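# Lay the towel flat beside the basket and release

## Task

Get the towel lying flat on the table as a single layer, with at least one finger's width between it and the table edge, at least two fingers' width between it and the basket's rim, and more than a hand's width between it and the column of either arm. The basket must end up upright, its entire base resting on the table, no more than three fingers' width from its starting spot and turned roughly as it was. Finally open both grippers and pull the arms away; anything that stays in place only because the robot is holding it does not count.

## Robot and tools

Robot: two arms, left_arm and right_arm, each a six-joint arm with a parallel two-finger gripper. Every gripper has a wrist camera. Fixed cameras are cam_head_left, cam_head_right, cam_high and cam_low (each 504x504); cam_left_wrist and cam_right_wrist are 616x616 fisheye views. Images come back in that order.

Scene frame: origin on the table top midway between the arms, +z up, +x away from the robot out over the table. left_arm sits on the +y side (base near y=+0.255 m), right_arm on the -y side (base near y=-0.374 m). The names are not image sides. Reported hand positions can be off, more so at long reach.

Gripper axes: fingers point along the gripper's +z, and they close and open along its y. The reported end_effector_position is the point between the finger pads, roughly 1 cm short of the tips.

The 14-number row (used by execute_actions and move): seven numbers for left_arm, then seven for right_arm, always all 14 even if one arm is idle. Per arm the order is dx, dy, dz, rx, ry, rz, opening. Everything lies in -1 to 1. dx to rz are an offset, not a pose: a change relative to that gripper's measured pose when the action (or move) begins, expressed in the gripper's own axes. 1.0 equals 0.6 m of translation or 180 degrees of rotation; rx, ry, rz form a single rotation vector. Opening is absolute, not an offset: +1 fully open (0.094 m between fingers), -1 closed. An optional 12 extra numbers (0 to 1) can follow: stiffness multipliers for each joint, left_arm's six then right_arm's six, lasting until changed.

execute_actions(actions): a list of actions run one after another. Each action is a table of at most 15 rows; each row is one 1/30 s control step, and a short table repeats its final row until 15 steps are done. Every row is an offset from the pose at the start of that action, not from the preceding row. For a call's first action, the start is the last pose a result reported. An empty list just returns state and images.

move(target, speed, blocking): drives each gripper in a straight line toward the offset in target (one 14-number row, measured from the pose in the latest result that showed one). Paths end together and last 0.5 to 10 s; longer ones are cut off at 10 s. speed is each arm's top path speed in m/s, 0.002 to 0.5 (default 0.25), with turning capped at double that in rad/s. The fingers get the opening at the start. Paths ignore obstacles and the other arm. Grippers lag, drift and can overshoot speed, especially near a straight elbow. Faster contact and aiming further past the contact point both press harder. The result adds a move: line giving the ending (done, off_target, moving, held, fault) and any limits (paced = pose was clipped; held = some steps were blocked, after which the arm may surge). If only one arm is named, the other finished fine. With blocking=false you get a result after 0.5 s; until a result shows the move ended, other moves and actions are refused, so call wait or stop.

wait(seconds): 0 to 10 s, arms keep their last command; returns early if a running move ends. stop(): brakes a running move (needs space; fingers keep moving). zoom_image(camera, region): region is [x0, y0, x1, y1] in that camera's pixels, origin top-left, at most 504x504. read_manual(section): licence text only. finished_scene(scene): ends the current scene, given its number; irreversible, and the goal must still hold afterwards.

Control behaviour: each step the commanded pose is clipped to within 70 mm and 16 degrees of the measured one, so big offsets may need several actions; afterwards the arm continues only to its last clipped pose. Position wins over orientation when both can't be met. Arms usually stop a centimetre or more short, mostly low, and zero offsets let them sag; to hold an arm still, send the correction back to its desired pose in the first call of a reply, zeros afterwards, aiming higher if it keeps drooping. The robot keeps holding its last command while you are composing a reply. Hand target lines show where the controller is currently steering. A pose unreachable line means the clearance check altered or blocked that arm's command. STEP READINGS list positions at some steps; HELD marks steps where that arm was held back. FAULT lines mean an arm stopped.

Gripping: grip_measured uses the opening scale. To hold something, command roughly 0.03 below grip_measured (less for a lighter grip). Pad force is about 50 to 62 N, weaker on very thin material such as cloth, with a brief spike at first contact. Readings may be about 1 mm off per gripper. Expect occasional brief tugs on held items.

Joint limits (rad): waist ±2.880, shoulder 0 to 3.142, elbow 0 to 3.019, wrist pitch -1.693 to 1.571, wrist yaw ±1.571, wrist roll ±2.094. Holding loads heats motors: MOTOR HOT from 85 °C, and at 100 °C that arm drops everything (OVER-TEMPERATURE FAULT).

Avoid: knocking anything off the table, letting the arms collide or push on each other, dropping or slamming objects, hard pushes, and tipping or dragging the basket. Move smoothly and economically.

Each tool is called after ">>>" as name(argument=value, ...), one argument or row to a line, values as JSON.

## Session

>>> execute_actions(
  actions=[],
)

Scene clock: 0.00 s.
left_arm: end_effector_position=(+0.7364, +0.7858, +0.3760) grip_measured=+1.000 end_effector_quat_wxyz=(+0.202, -0.109, +0.722, +0.653) | right_arm: end_effector_position=(+0.0702, -0.1642, +0.3583) grip_measured=+1.000 end_effector_quat_wxyz=(+0.177, -0.377, +0.847, +0.331)
Joint positions: left_arm=[ 0.339  2.36   2.485 -0.239 -0.943  1.028  0.094] | right_arm=[ 1.355  0.449  0.939 -1.313 -0.205  0.446  0.094]
Joint velocities: left_arm=[-0.005 -0.005 -0.002 -0.007 -0.007 -0.022  0.   ] | right_arm=[-0.005 -0.005  0.007  0.007  0.007  0.037  0.   ]
Joint torques (N m, as the arm reports them, + toward a larger angle): no reading
Motor temperatures (°C, as the motors report them): left_arm=[22 22 22 19 20 23] | right_arm=[20 22 22 21 19 21]
Hand target (left_arm): +0.737, +0.786, +0.386; +0.210, -0.115, +0.717, +0.655
Hand target (right_arm): +0.070, -0.164, +0.370; +0.185, -0.376, +0.842, +0.340
Joint stiffness scale: left_arm=[1. 1. 1. 1. 1. 1.] | right_arm=[1. 1. 1. 1. 1. 1.]

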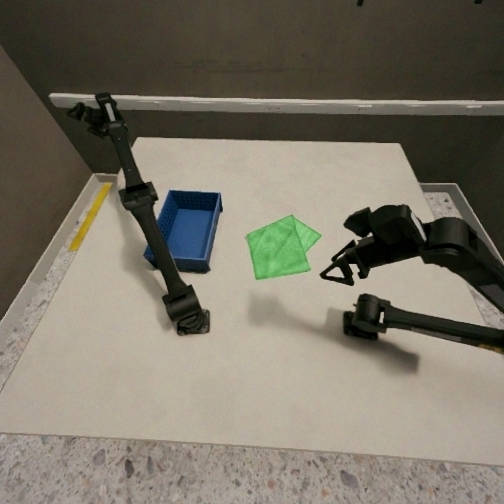

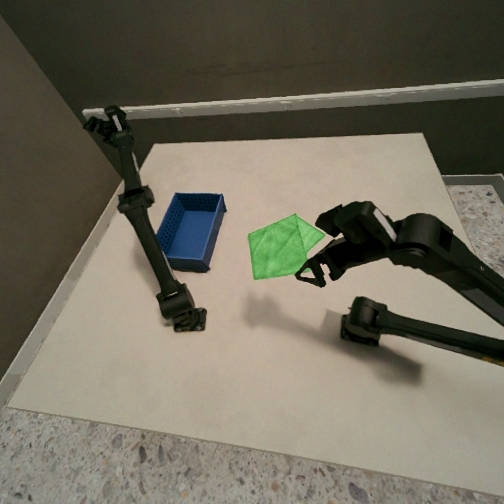

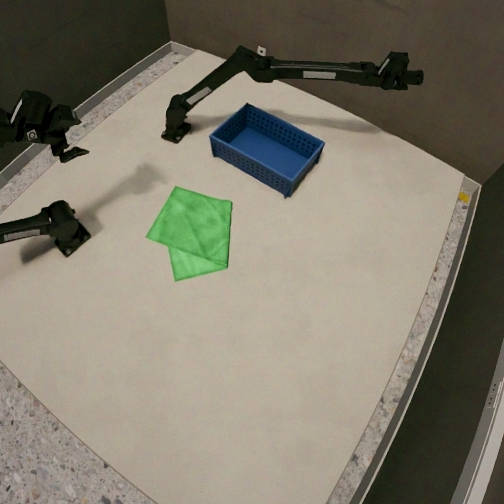

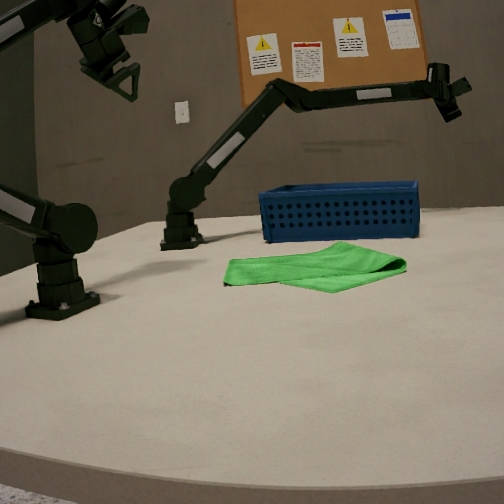

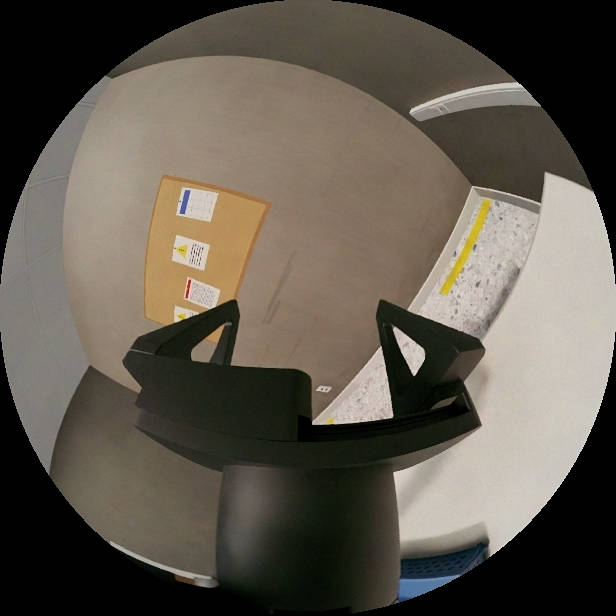

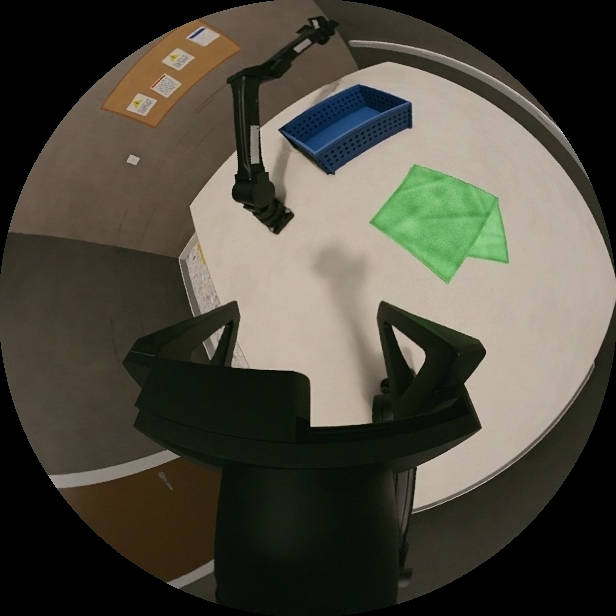

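>>> zoom_image(
  camera="cam_head_left",
  region=[220, 190, 340, 310],
)

>>> zoom_image(
  camera="cam_high",
  region=[130, 170, 260, 300],
)

>>> zoom_image(
  camera="cam_low",
  region=[210, 210, 420, 320],
)

Region (220, 190, 340, 310) of cam_head_left's 504x504 image, scaled by 4.200, with more detail than that image has.

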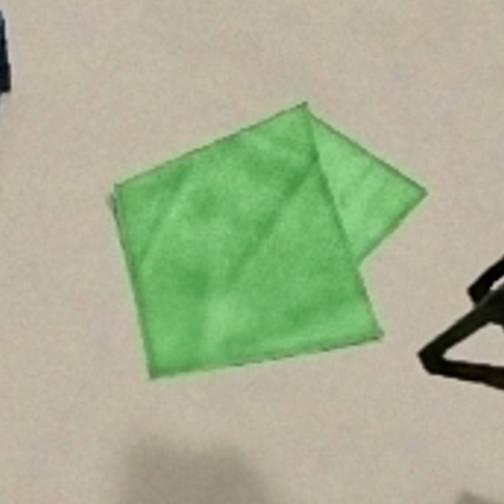

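Region (130, 170, 260, 300) of cam_high's 504x504 image, scaled by 3.877, with more detail than that image has.

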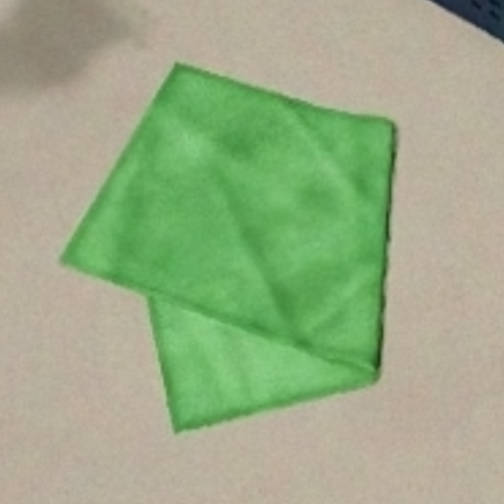

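Region (210, 210, 420, 320) of cam_low's 504x504 image, scaled by 2.400, with more detail than that image has; it fills the top 264 rows of this view, and the rest is white.

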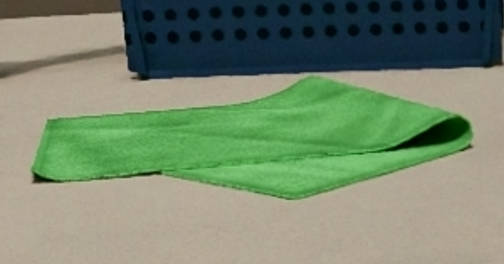

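>>> move(
  target=[0.52,0.018,-0.95,0.442,0.185,0.027,0,0.098,-0.485,0.282,0.207,0.138,0.195,0],
  speed=0.3,
)

Scene clock: 33.60 s.
left_arm: end_effector_position=(+0.3765, +0.2529, +0.2880) grip_measured=+0.001 end_effector_quat_wxyz=(+0.010, -0.090, +0.996, -0.009) | right_arm: end_effector_position=(+0.2461, -0.2278, +0.0746) grip_measured=+0.002 end_effector_quat_wxyz=(-0.018, -0.108, +0.994, -0.001)
Joint positions: left_arm=[-0.132  1.291  1.345 -1.603  0.016 -0.176  0.047] | right_arm=[ 0.733  1.176  0.668 -1.095 -0.015  0.363  0.047]
Joint velocities: left_arm=[-0.005 -0.005  0.007  0.002  0.081  0.037  0.   ] | right_arm=[-0.024 -0.005 -0.007 -0.012 -0.051 -0.037  0.   ]
Joint torques (N m, as the arm reports them, + toward a larger angle): left_arm=[ -0.27 -11.31   8.89   0.38   0.1   -0.11] | right_arm=[-2.83 -6.09  8.89  0.7   0.23  0.08]
Motor temperatures (°C, as the motors report them): left_arm=[22 26 27 19 20 23] | right_arm=[20 22 27 21 19 21]
Hand target (left_arm): +0.373, +0.252, +0.286; +0.005, -0.098, +0.995, -0.010
Hand target (right_arm): +0.253, -0.227, +0.078; -0.007, -0.099, +0.995, +0.003
Off the commanded pose (left_arm): 0.010 m, 2 deg.
Off the commanded pose (right_arm): 0.016 m, 2 deg.
Joint stiffness scale: left_arm=[1. 1. 1. 1. 1. 1.] | right_arm=[1. 1. 1. 1. 1. 1.]
move: off_target (right_arm)
camera_calibration (this result's frames):
cam_left_wrist: T_world_to_cam=[[0.173968, -0.98471, 0.00897766, 0.183138], [-0.807716, -0.137471, 0.573321, 0.179748], [-0.563321, -0.106991, -0.819282, 0.597935], [0, 0, 0, 1]] pos_world=[0.450154, 0.269022, 0.38518]
cam_right_wrist: T_world_to_cam=[[0.207309, -0.978262, -0.00508733, -0.269971], [-0.776221, -0.167654, 0.60776, 0.108121], [-0.595402, -0.122045, -0.794104, 0.302549], [0, 0, 0, 1]] pos_world=[0.320032, -0.209051, 0.17317]

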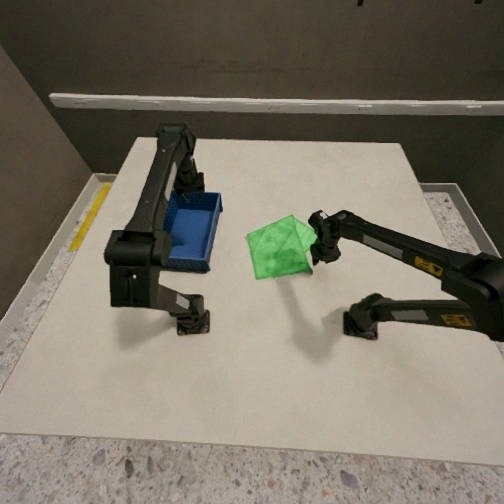

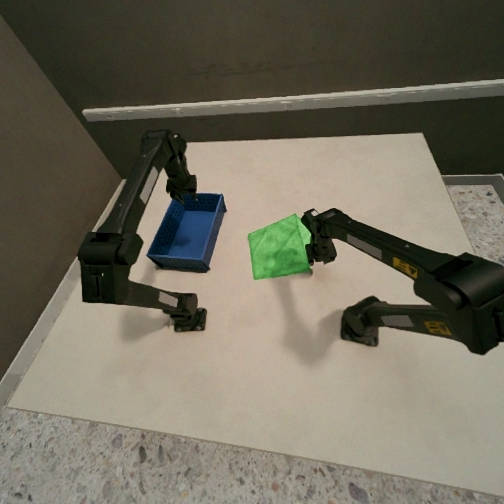

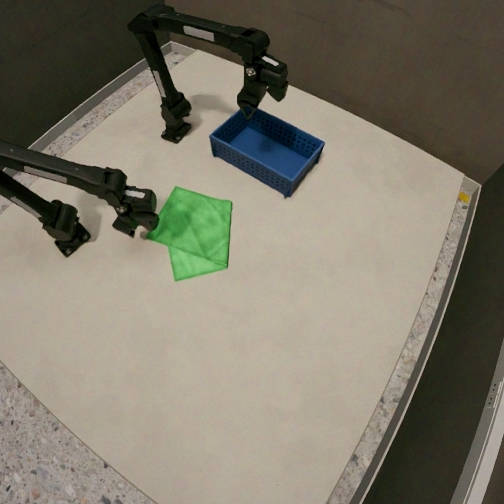

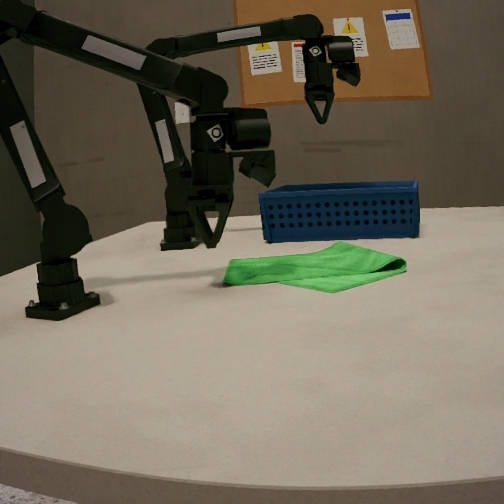

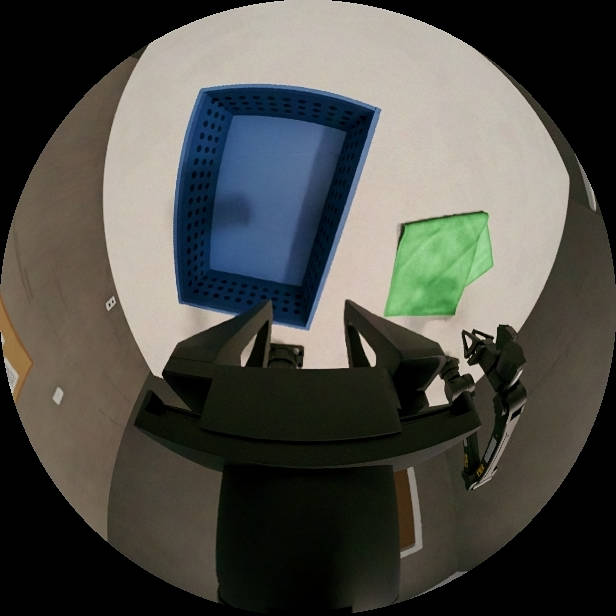

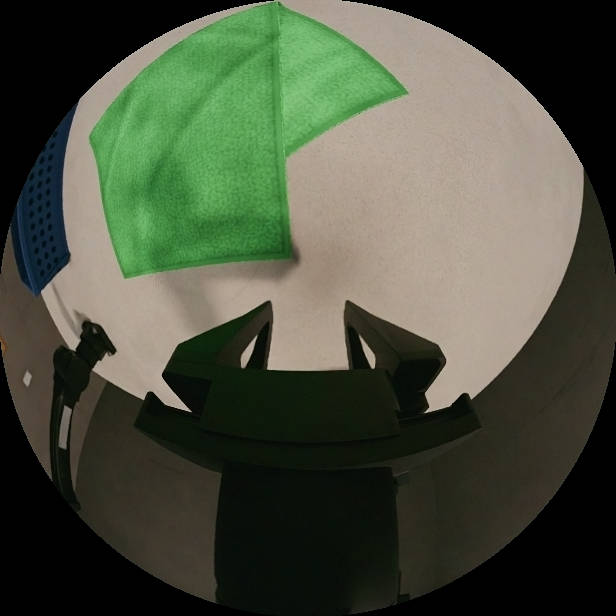

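>>> move(
  target=[0.355,-0.335,0.36,0,0,0,0,-0.04,0.036,0.07,0,0,0,0],
)

Scene clock: 40.10 s.
left_arm: end_effector_position=(+0.2066, +0.0149, +0.0719) grip_measured=+0.001 end_effector_quat_wxyz=(+0.001, -0.080, +0.997, -0.009) | right_arm: end_effector_position=(+0.2616, -0.2068, +0.0343) grip_measured=+0.002 end_effector_quat_wxyz=(-0.020, -0.109, +0.994, -0.003)
Joint positions: left_arm=[-1.007  1.283  0.747 -1.019  0.01  -1.03   0.047] | right_arm=[ 0.764  1.329  0.668 -0.948 -0.015  0.393  0.047]
Joint velocities: left_arm=[ 0.015  0.015  0.007  0.002 -0.066 -0.037  0.   ] | right_arm=[-0.015 -0.005 -0.017 -0.007 -0.007 -0.037 -0.   ]
Joint torques (N m, as the arm reports them, + toward a larger angle): left_arm=[-0.01 -8.94  7.72  0.94 -0.13 -0.14] | right_arm=[-1.62 -6.79  7.64  0.75  0.08 -0.01]
Motor temperatures (°C, as the motors report them): left_arm=[22 25 26 19 20 23] | right_arm=[20 22 27 21 19 21]
Hand target (left_arm): +0.208, +0.015, +0.071; +0.003, -0.090, +0.996, -0.011
Hand target (right_arm): +0.263, -0.202, +0.032; -0.018, -0.108, +0.994, -0.001
Off the commanded pose (left_arm): 0.002 m, 2 deg.
Off the commanded pose (right_arm): 0.006 m, 0 deg.
Joint stiffness scale: left_arm=[1. 1. 1. 1. 1. 1.] | right_arm=[1. 1. 1. 1. 1. 1.]
move: done
camera_calibration (this result's frames):
cam_left_wrist: T_world_to_cam=[[0.154111, -0.988026, 0.00743713, -0.015532], [-0.79944, -0.120265, 0.588584, 0.130581], [-0.580642, -0.0966527, -0.808402, 0.302356], [0, 0, 0, 1]] pos_world=[0.282346, 0.0295818, 0.167683]
cam_right_wrist: T_world_to_cam=[[0.208435, -0.978034, -0.00192525, -0.25324], [-0.77347, -0.166043, 0.611698, 0.147715], [-0.598581, -0.12601, -0.791089, 0.282195], [0, 0, 0, 1]] pos_world=[0.335954, -0.187591, 0.132397]

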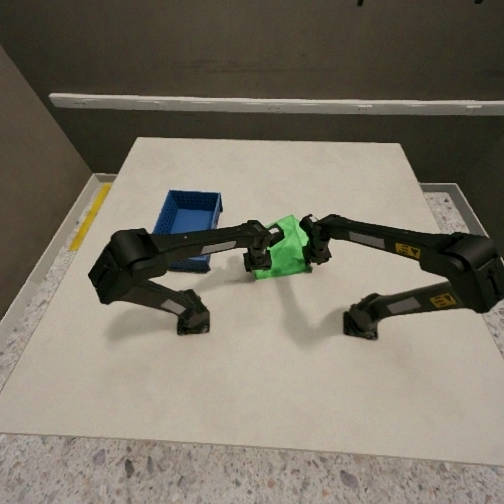

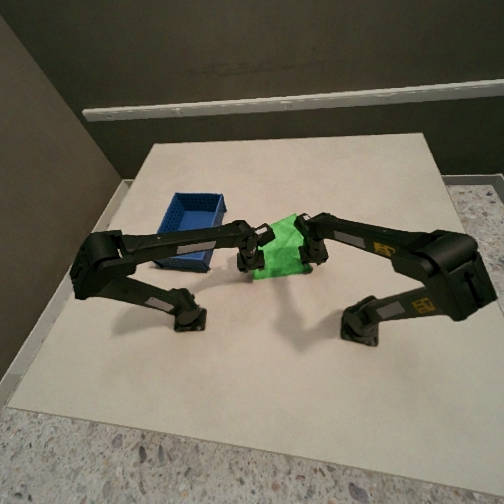

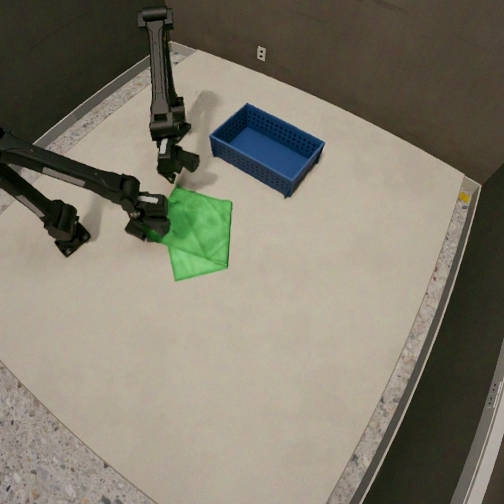

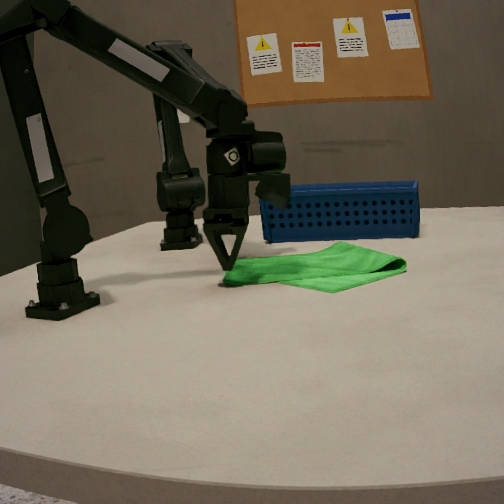

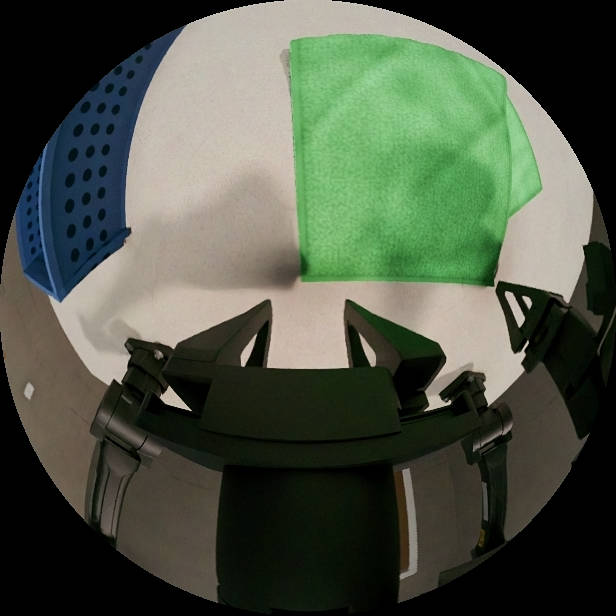

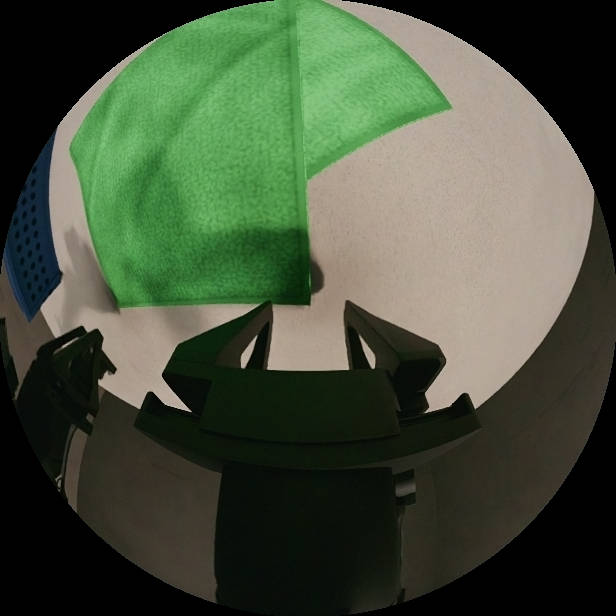

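>>> move(
  target=[-0.011,0.010,0.105,0,0,0,0,0,0,0.043,0,0,0,0],
  speed=0.06,
)

>>> zoom_image(
  camera="cam_low",
  region=[180, 210, 300, 300],
)

Scene clock: 45.60 s.
left_arm: end_effector_position=(+0.2109, +0.0184, +0.0141) grip_measured=+0.001 end_effector_quat_wxyz=(+0.002, -0.083, +0.997, -0.011) | right_arm: end_effector_position=(+0.2598, -0.2081, +0.0126) grip_measured=+0.002 end_effector_quat_wxyz=(-0.020, -0.109, +0.994, -0.002)
Joint positions: left_arm=[-0.989  1.396  0.663 -0.818  0.01  -1.018  0.047] | right_arm=[ 0.764  1.371  0.634 -0.87  -0.015  0.393  0.047]
Joint velocities: left_arm=[-0.005 -0.005 -0.002  0.002  0.051  0.051 -0.001] | right_arm=[ 0.005 -0.015 -0.007 -0.007  0.007 -0.007 -0.001]
Joint torques (N m, as the arm reports them, + toward a larger angle): left_arm=[ 0.7  -8.9   6.49  1.07 -0.02  0.2 ] | right_arm=[-2.54 -6.61  6.88  0.59  0.11 -0.07]
Motor temperatures (°C, as the motors report them): left_arm=[22 25 26 19 20 23] | right_arm=[20 22 27 21 19 21]
Hand target (left_arm): +0.213, +0.022, +0.009; +0.001, -0.080, +0.997, -0.009
Hand target (right_arm): +0.260, -0.207, +0.009; -0.020, -0.109, +0.994, -0.003
Off the commanded pose (left_arm): 0.006 m, 0 deg.
Off the commanded pose (right_arm): 0.004 m, 0 deg.
Joint stiffness scale: left_arm=[1. 1. 1. 1. 1. 1.] | right_arm=[1. 1. 1. 1. 1. 1.]
move: done
camera_calibration (this result's frames):
cam_left_wrist: T_world_to_cam=[[0.159352, -0.987149, 0.0119654, -0.0134981], [-0.800985, -0.122196, 0.586081, 0.168892], [-0.577087, -0.102977, -0.810164, 0.257911], [0, 0, 0, 1]] pos_world=[0.286268, 0.0338721, 0.110127]
cam_right_wrist: T_world_to_cam=[[0.208437, -0.978033, -0.00237162, -0.254134], [-0.774043, -0.166445, 0.610863, 0.159404], [-0.597839, -0.125491, -0.791732, 0.263788], [0, 0, 0, 1]] pos_world=[0.33406, -0.188917, 0.110873]

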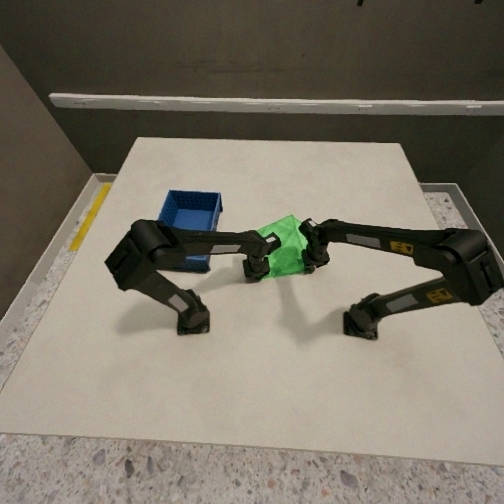

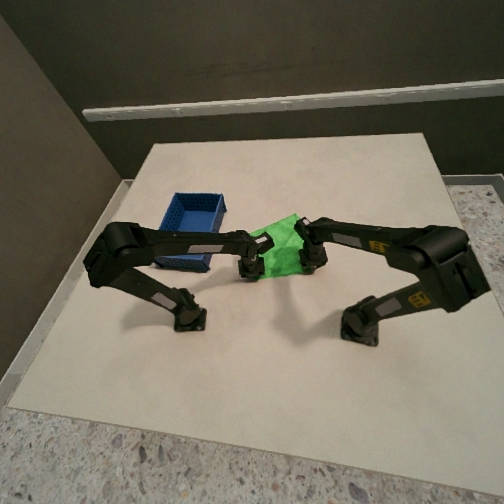

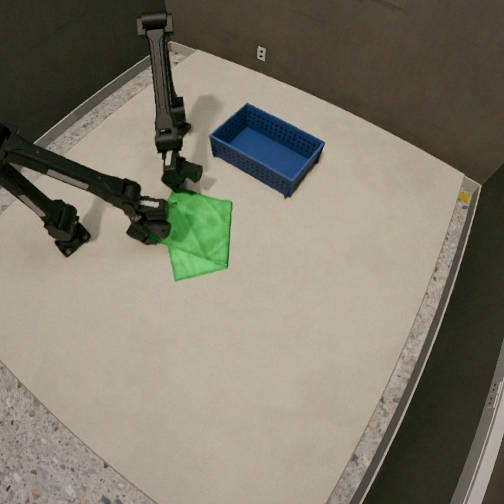

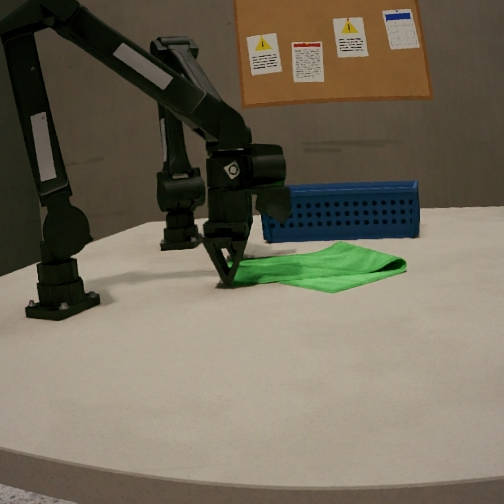

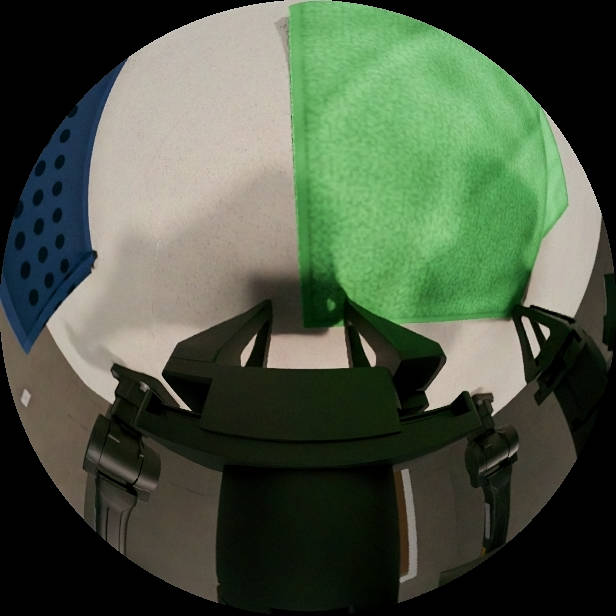

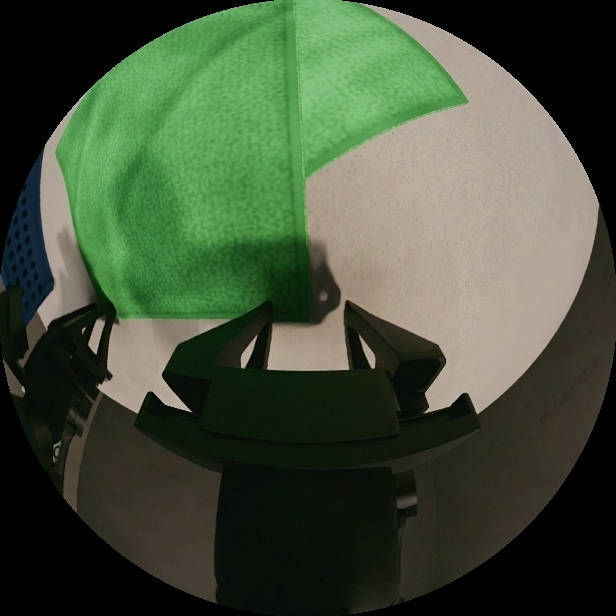

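Region (180, 210, 300, 300) of cam_low's 504x504 image, scaled by 4.200, with more detail than that image has; it fills the top 378 rows of this view, and the rest is white.

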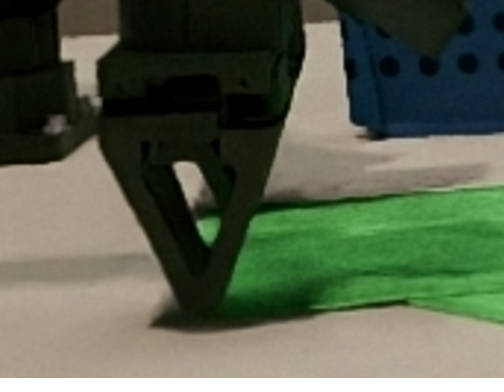

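Press down a little more, close, then lift slightly.

>>> execute_actions(
  actions=[
    [[0,0,0.018,0,0,0,0,-0.008,0,0.016,0,0,0,0]],
    [[0,0,0.008,0,0,0,-0.6,0,0,0.008,0,0,0,-0.6]],
    [[0,0,0.005,0,0,0,-1,0,0,0.005,0,0,0,-1]],
    [[0,0,0,0,0,0,-1,0,0,0,0,0,0,-1]],
    [[0,0,-0.05,0,0,0,-1,0,0,-0.05,0,0,0,-1]],
    [[0,0,-0.03,0,0,0,-1,0,0,-0.03,0,0,0,-1]],
  ],
)

Scene clock: 51.70 s.
left_arm: end_effector_position=(+0.2000, +0.0304, +0.0442) grip_measured=-0.984 end_effector_quat_wxyz=(+0.001, -0.082, +0.997, -0.011) | right_arm: end_effector_position=(+0.2450, -0.2185, +0.0359) grip_measured=-0.992 end_effector_quat_wxyz=(-0.034, -0.108, +0.993, -0.010)
Joint positions: left_arm=[-0.989  1.287  0.663 -0.928  0.012 -1.017  0.001] | right_arm=[ 0.764  1.292  0.639 -0.988 -0.015  0.393  0.   ]
Joint velocities: left_arm=[-0.005 -0.005  0.007 -0.002 -0.022 -0.022  0.001] | right_arm=[ 0.005 -0.005  0.002  0.002 -0.022 -0.007 -0.   ]
Joint torques (N m, as the arm reports them, + toward a larger angle): left_arm=[-0.07 -8.86  9.51  0.23 -0.03  0.04] | right_arm=[-2.52 -7.39  9.68 -0.25  0.11 -0.1 ]
Motor temperatures (°C, as the motors report them): left_arm=[22 24 25 19 20 23] | right_arm=[20 22 26 21 19 21]
Hand target (left_arm): +0.206, +0.024, +0.053; +0.006, -0.082, +0.996, -0.018
Hand target (right_arm): +0.253, -0.213, +0.044; -0.027, -0.108, +0.994, -0.006
Off the commanded pose (left_arm): 0.013 m, 1 deg.
Off the commanded pose (right_arm): 0.013 m, 1 deg.
Joint stiffness scale: left_arm=[1. 1. 1. 1. 1. 1.] | right_arm=[1. 1. 1. 1. 1. 1.]
Step readings (end_effector_position; steps 1 to 15: 1st action; 16 to 30: 2nd action; 31 to 45: 3rd action; 46 to 60: 4th action; 61 to 75: 5th action; 76 to 90: 6th action):
0: left_arm (+0.2109, +0.0184, +0.0141) | right_arm (+0.2598, -0.2081, +0.0126)
1: left_arm (+0.2115, +0.0177, +0.0140) | right_arm (+0.2604, -0.2077, +0.0122)
2: left_arm (+0.2120, +0.0171, +0.0137) | right_arm (+0.2613, -0.2071, +0.0113)
4: left_arm (+0.2129, +0.0161, +0.0138) | right_arm (+0.2622, -0.2064, +0.0089)
8: left_arm (+0.2136, +0.0154, +0.0138) | right_arm (+0.2617, -0.2068, +0.0059)
15: left_arm (+0.2137, +0.0152, +0.0138) | right_arm (+0.2618, -0.2067, +0.0058)
16: left_arm (+0.2139, +0.0149, +0.0138) | right_arm (+0.2618, -0.2067, +0.0057)
17: left_arm (+0.2146, +0.0141, +0.0139) | right_arm (+0.2618, -0.2067, +0.0055)
19: left_arm (+0.2151, +0.0134, +0.0139) | right_arm (+0.2616, -0.2069, +0.0052)
23: left_arm (+0.2153, +0.0131, +0.0139) | right_arm (+0.2616, -0.2068, +0.0052)
30: left_arm (+0.2153, +0.0131, +0.0139) | right_arm (+0.2616, -0.2068, +0.0052)
31: left_arm (+0.2154, +0.0128, +0.0139) | right_arm (+0.2616, -0.2068, +0.0052)
32: left_arm (+0.2159, +0.0122, +0.0140) | right_arm (+0.2616, -0.2068, +0.0052)
34: left_arm (+0.2161, +0.0120, +0.0140) | right_arm (+0.2615, -0.2070, +0.0051)
38: left_arm (+0.2161, +0.0120, +0.0140) | right_arm (+0.2612, -0.2072, +0.0049)
45: left_arm (+0.2161, +0.0120, +0.0140) | right_arm (+0.2612, -0.2072, +0.0049)
46: left_arm (+0.2161, +0.0119, +0.0141) | right_arm (+0.2612, -0.2072, +0.0049)
47: left_arm (+0.2161, +0.0119, +0.0141) | right_arm (+0.2612, -0.2072, +0.0049)
49: left_arm (+0.2162, +0.0119, +0.0142) | right_arm (+0.2612, -0.2072, +0.0049)
53: left_arm (+0.2162, +0.0119, +0.0142) | right_arm (+0.2612, -0.2072, +0.0049)
60: left_arm (+0.2162, +0.0119, +0.0142) | right_arm (+0.2612, -0.2072, +0.0049)
61: left_arm (+0.2146, +0.0137, +0.0156) | right_arm (+0.2593, -0.2085, +0.0064)
62: left_arm (+0.2112, +0.0175, +0.0179) | right_arm (+0.2554, -0.2112, +0.0090)
64: left_arm (+0.2073, +0.0220, +0.0249) | right_arm (+0.2511, -0.2142, +0.0161)
68: left_arm (+0.2069, +0.0225, +0.0345) | right_arm (+0.2521, -0.2135, +0.0258)
75: left_arm (+0.2065, +0.0230, +0.0349) | right_arm (+0.2525, -0.2133, +0.0266)
76: left_arm (+0.2052, +0.0244, +0.0353) | right_arm (+0.2510, -0.2143, +0.0271)
77: left_arm (+0.2033, +0.0266, +0.0365) | right_arm (+0.2486, -0.2160, +0.0284)
79: left_arm (+0.2006, +0.0297, +0.0396) | right_arm (+0.2456, -0.2180, +0.0317)
83: left_arm (+0.2001, +0.0302, +0.0440) | right_arm (+0.2452, -0.2183, +0.0358)
90: end_effector_position above
camera_calibration (this result's frames):
cam_left_wrist: T_world_to_cam=[[0.158595, -0.987282, 0.011035, -0.0000778735], [-0.799365, -0.121832, 0.588364, 0.143556], [-0.579537, -0.102132, -0.808521, 0.277579], [0, 0, 0, 1]] pos_world=[0.275634, 0.0457627, 0.139966]
cam_right_wrist: T_world_to_cam=[[0.208552, -0.977952, 0.0107208, -0.261612], [-0.756908, -0.154453, 0.635007, 0.12954], [-0.619351, -0.140547, -0.772432, 0.273361], [0, 0, 0, 1]] pos_world=[0.321916, -0.197416, 0.131699]

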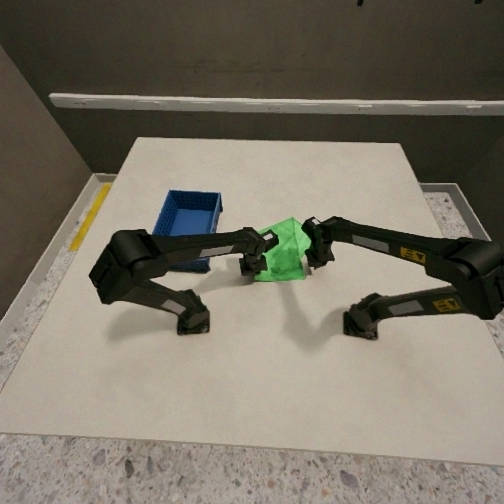

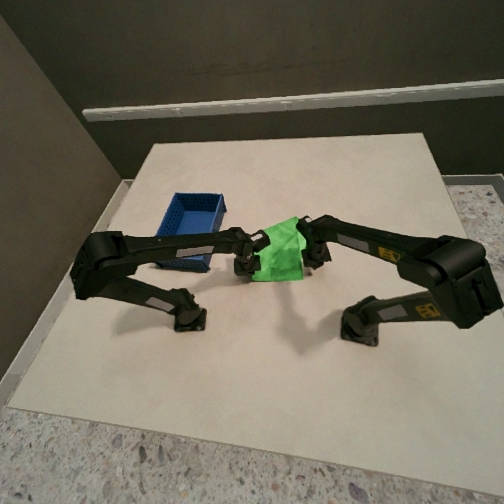

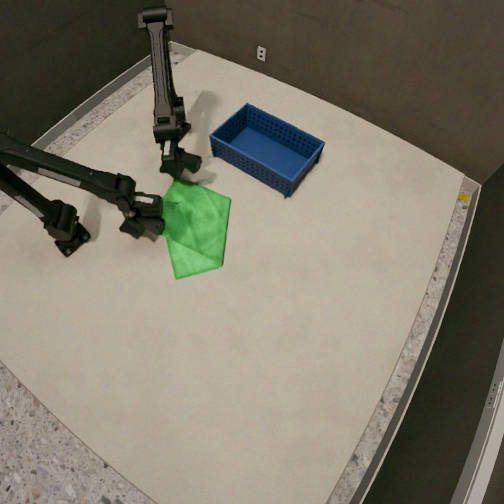

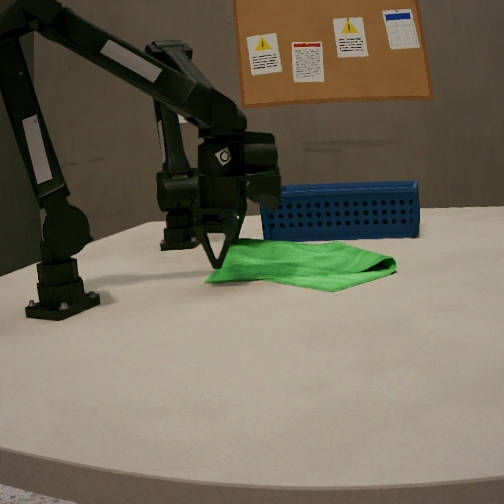

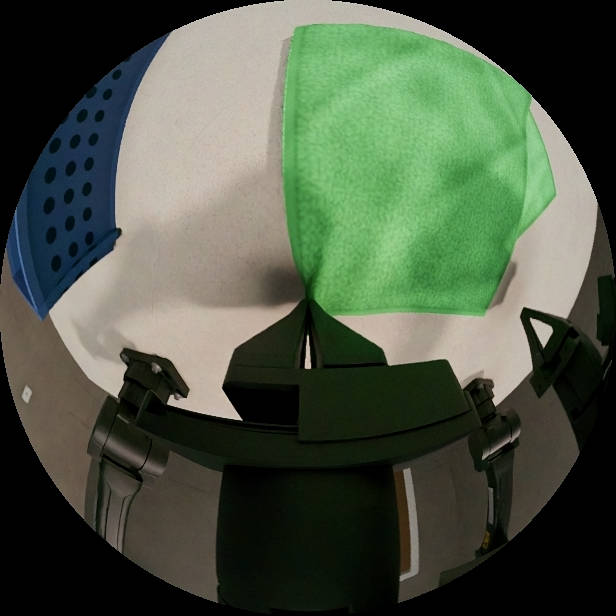

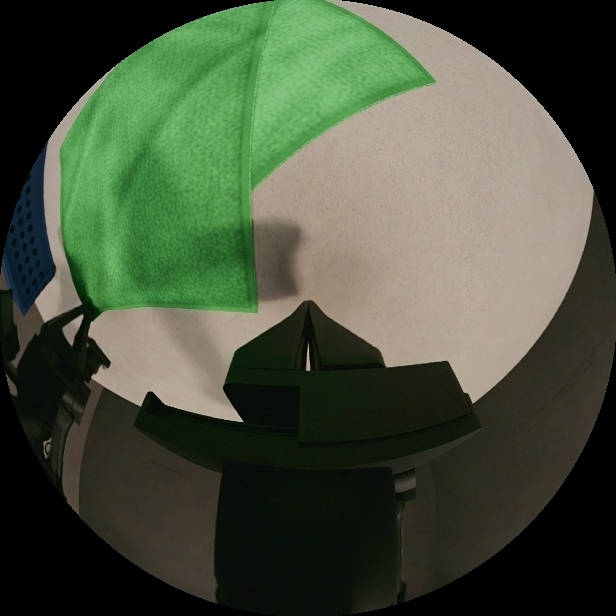

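>>> move(
  target=[-0.008,-0.018,-0.005,0,0,0,-1,0.012,0.085,-0.005,0,0,0,0],
  speed=0.1,
)

>>> move(
  target=[0,0,0,0,0,0,-1,0,0,0.062,0,0,0,0],
  speed=0.06,
)

Scene clock: 57.23 s.
left_arm: end_effector_position=(+0.1993, +0.0312, +0.0406) grip_measured=-0.984 end_effector_quat_wxyz=(-0.003, -0.082, +0.997, -0.006) | right_arm: end_effector_position=(+0.2182, -0.1824, +0.0318) grip_measured=-0.002 end_effector_quat_wxyz=(-0.042, -0.113, +0.993, -0.018)
Joint positions: left_arm=[-0.989  1.3    0.663 -0.928  0.012 -1.017  0.001] | right_arm=[ 0.925  1.322  0.651 -0.988 -0.023  0.545  0.047]
Joint velocities: left_arm=[ 0.005  0.005  0.007 -0.002 -0.022 -0.037 -0.003] | right_arm=[ 0.005 -0.005 -0.017 -0.012 -0.007 -0.022 -0.001]
Joint torques (N m, as the arm reports them, + toward a larger angle): left_arm=[-0.38 -7.78 10.13  0.28 -0.02 -0.02] | right_arm=[-2.03 -6.74 10.3   0.06  0.05  0.02]
Motor temperatures (°C, as the motors report them): left_arm=[22 24 26 19 20 23] | right_arm=[20 22 27 21 19 21]
Hand target (left_arm): +0.206, +0.021, +0.047; +0.001, -0.082, +0.997, -0.011
Hand target (right_arm): +0.228, -0.171, +0.039; -0.033, -0.108, +0.993, -0.011
Off the commanded pose (left_arm): 0.015 m, 1 deg.
Off the commanded pose (right_arm): 0.017 m, 1 deg.
Joint stiffness scale: left_arm=[1. 1. 1. 1. 1. 1.] | right_arm=[1. 1. 1. 1. 1. 1.]
move: off_target (left_arm, right_arm)
camera_calibration (this result's frames):
cam_left_wrist: T_world_to_cam=[[0.158642, -0.987336, 0.0000412437, 0.00136923], [-0.794318, -0.127604, 0.59395, 0.144092], [-0.586423, -0.0942583, -0.804502, 0.275329], [0, 0, 0, 1]] pos_world=[0.275697, 0.0456905, 0.135919]
cam_right_wrist: T_world_to_cam=[[0.2176, -0.975741, 0.0240681, -0.222663], [-0.746788, -0.150562, 0.647795, 0.115494], [-0.628457, -0.158934, -0.761434, 0.256884], [0, 0, 0, 1]] pos_world=[0.296141, -0.159045, 0.126143]

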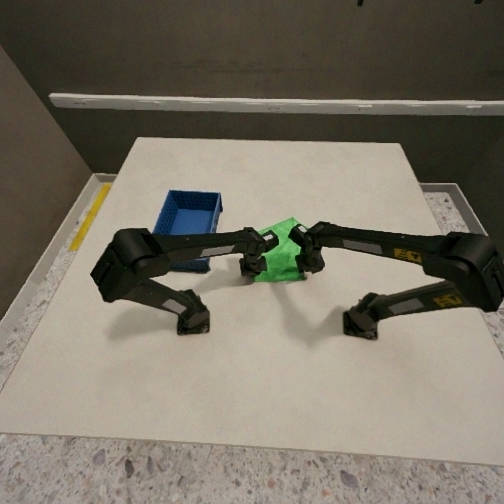

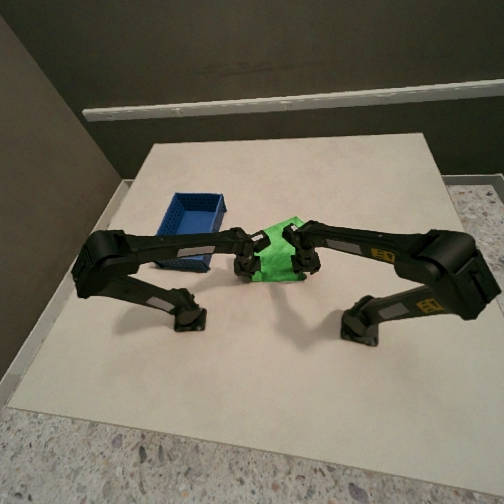

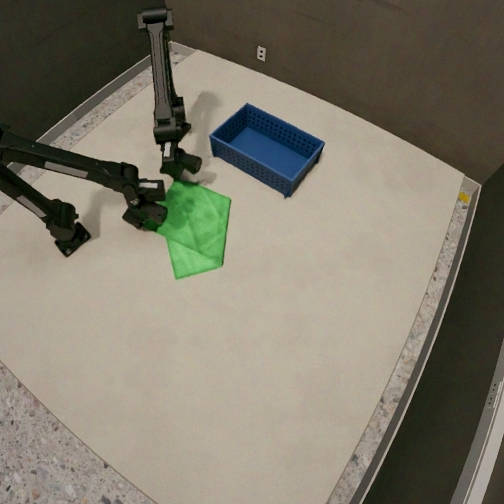

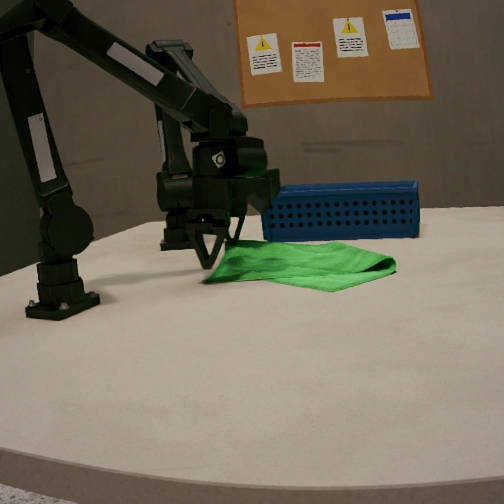

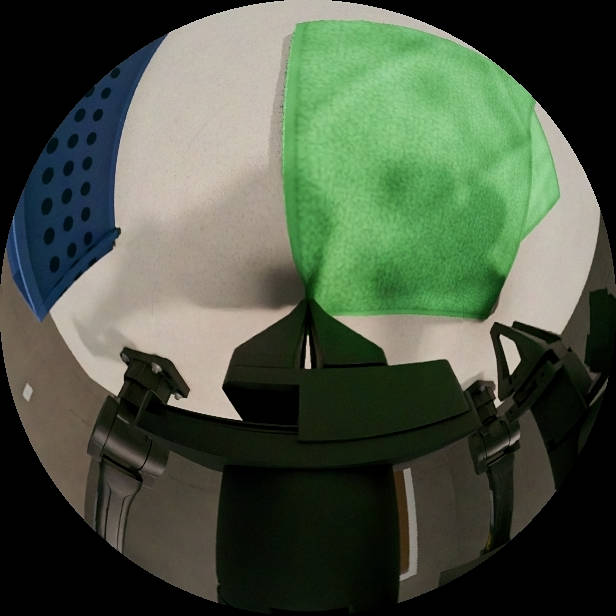

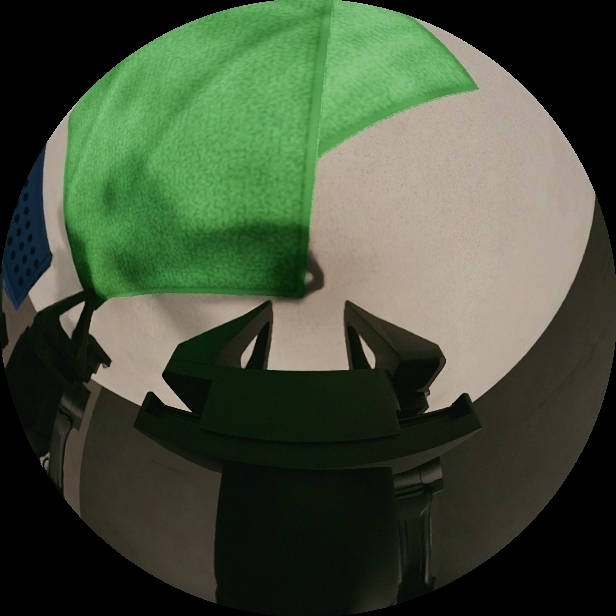

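Scene clock: 58.10 s.
left_arm: end_effector_position=(+0.1993, +0.0312, +0.0406) grip_measured=-0.984 end_effector_quat_wxyz=(-0.003, -0.082, +0.997, -0.006) | right_arm: end_effector_position=(+0.2153, -0.1849, +0.0047) grip_measured=-0.002 end_effector_quat_wxyz=(-0.042, -0.112, +0.993, -0.017)
Joint positions: left_arm=[-0.989  1.3    0.663 -0.928  0.012 -1.017  0.001] | right_arm=[ 0.925  1.375  0.606 -0.888 -0.024  0.545  0.047]
Joint velocities: left_arm=[-0.005 -0.005  0.007  0.002 -0.022 -0.066  0.001] | right_arm=[-0.015 -0.015  0.012 -0.022  0.051 -0.037 -0.   ]
Joint torques (N m, as the arm reports them, + toward a larger angle): left_arm=[-0.01 -8.56  7.47  0.56 -0.04  0.02] | right_arm=[-2.62 -5.35  5.6   1.33  0.13 -0.08]
Motor temperatures (°C, as the motors report them): left_arm=[22 24 25 19 20 23] | right_arm=[20 22 27 21 19 21]
Hand target (left_arm): +0.199, +0.031, +0.041; -0.003, -0.082, +0.997, -0.006
Hand target (right_arm): +0.215, -0.185, -0.004; -0.042, -0.113, +0.993, -0.018
Off the commanded pose (left_arm): 0.000 m, 0 deg.
Off the commanded pose (right_arm): 0.010 m, 0 deg.
Joint stiffness scale: left_arm=[1. 1. 1. 1. 1. 1.] | right_arm=[1. 1. 1. 1. 1. 1.]
move: done
camera_calibration (this result's frames):
cam_left_wrist: T_world_to_cam=[[0.158642, -0.987336, 0.0000412437, 0.00136923], [-0.794318, -0.127604, 0.59395, 0.144092], [-0.586423, -0.0942583, -0.804502, 0.275329], [0, 0, 0, 1]] pos_world=[0.275697, 0.0456905, 0.135919]
cam_right_wrist: T_world_to_cam=[[0.217118, -0.975895, 0.02213, -0.223726], [-0.747241, -0.151574, 0.647036, 0.130515], [-0.628085, -0.157019, -0.762138, 0.234317], [0, 0, 0, 1]] pos_world=[0.293272, -0.161758, 0.0990848]

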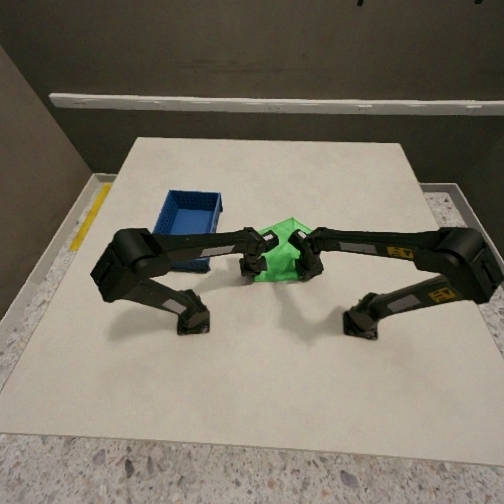

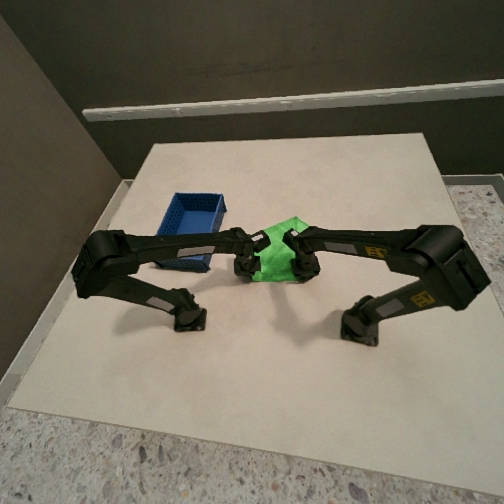

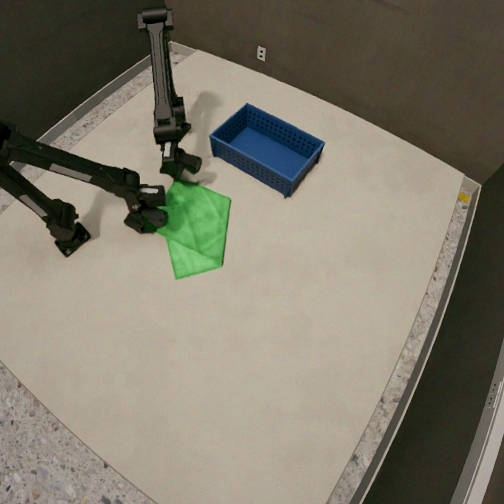

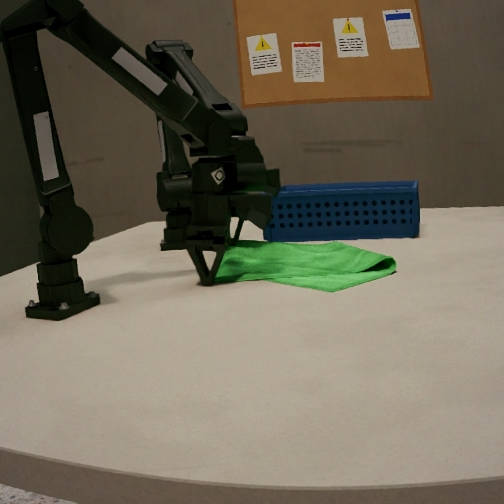

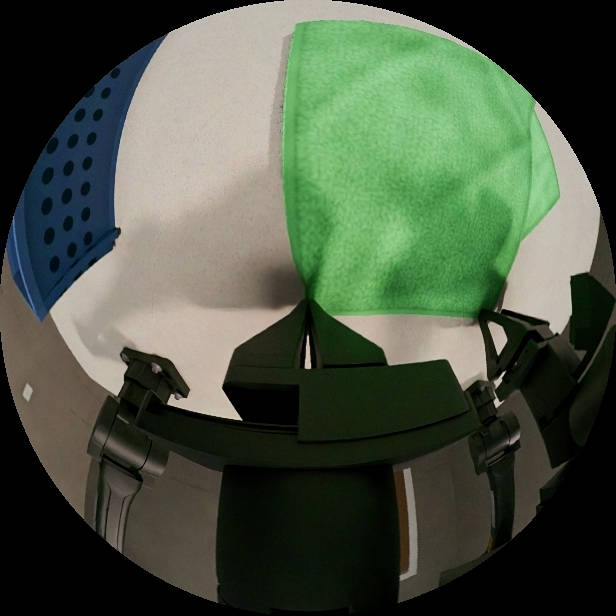

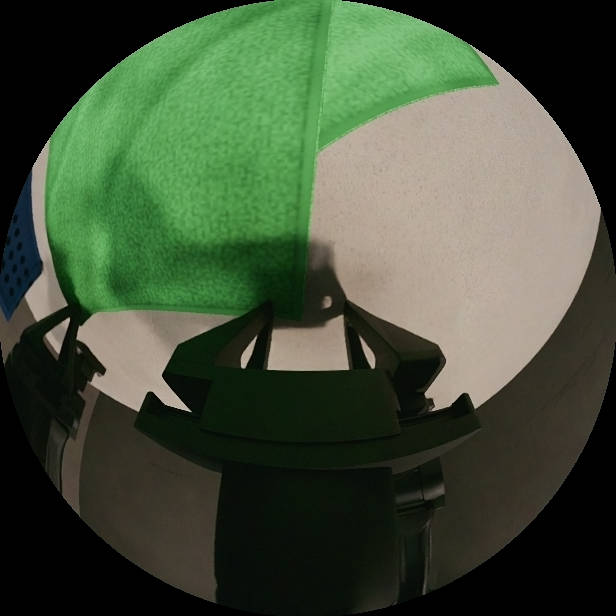

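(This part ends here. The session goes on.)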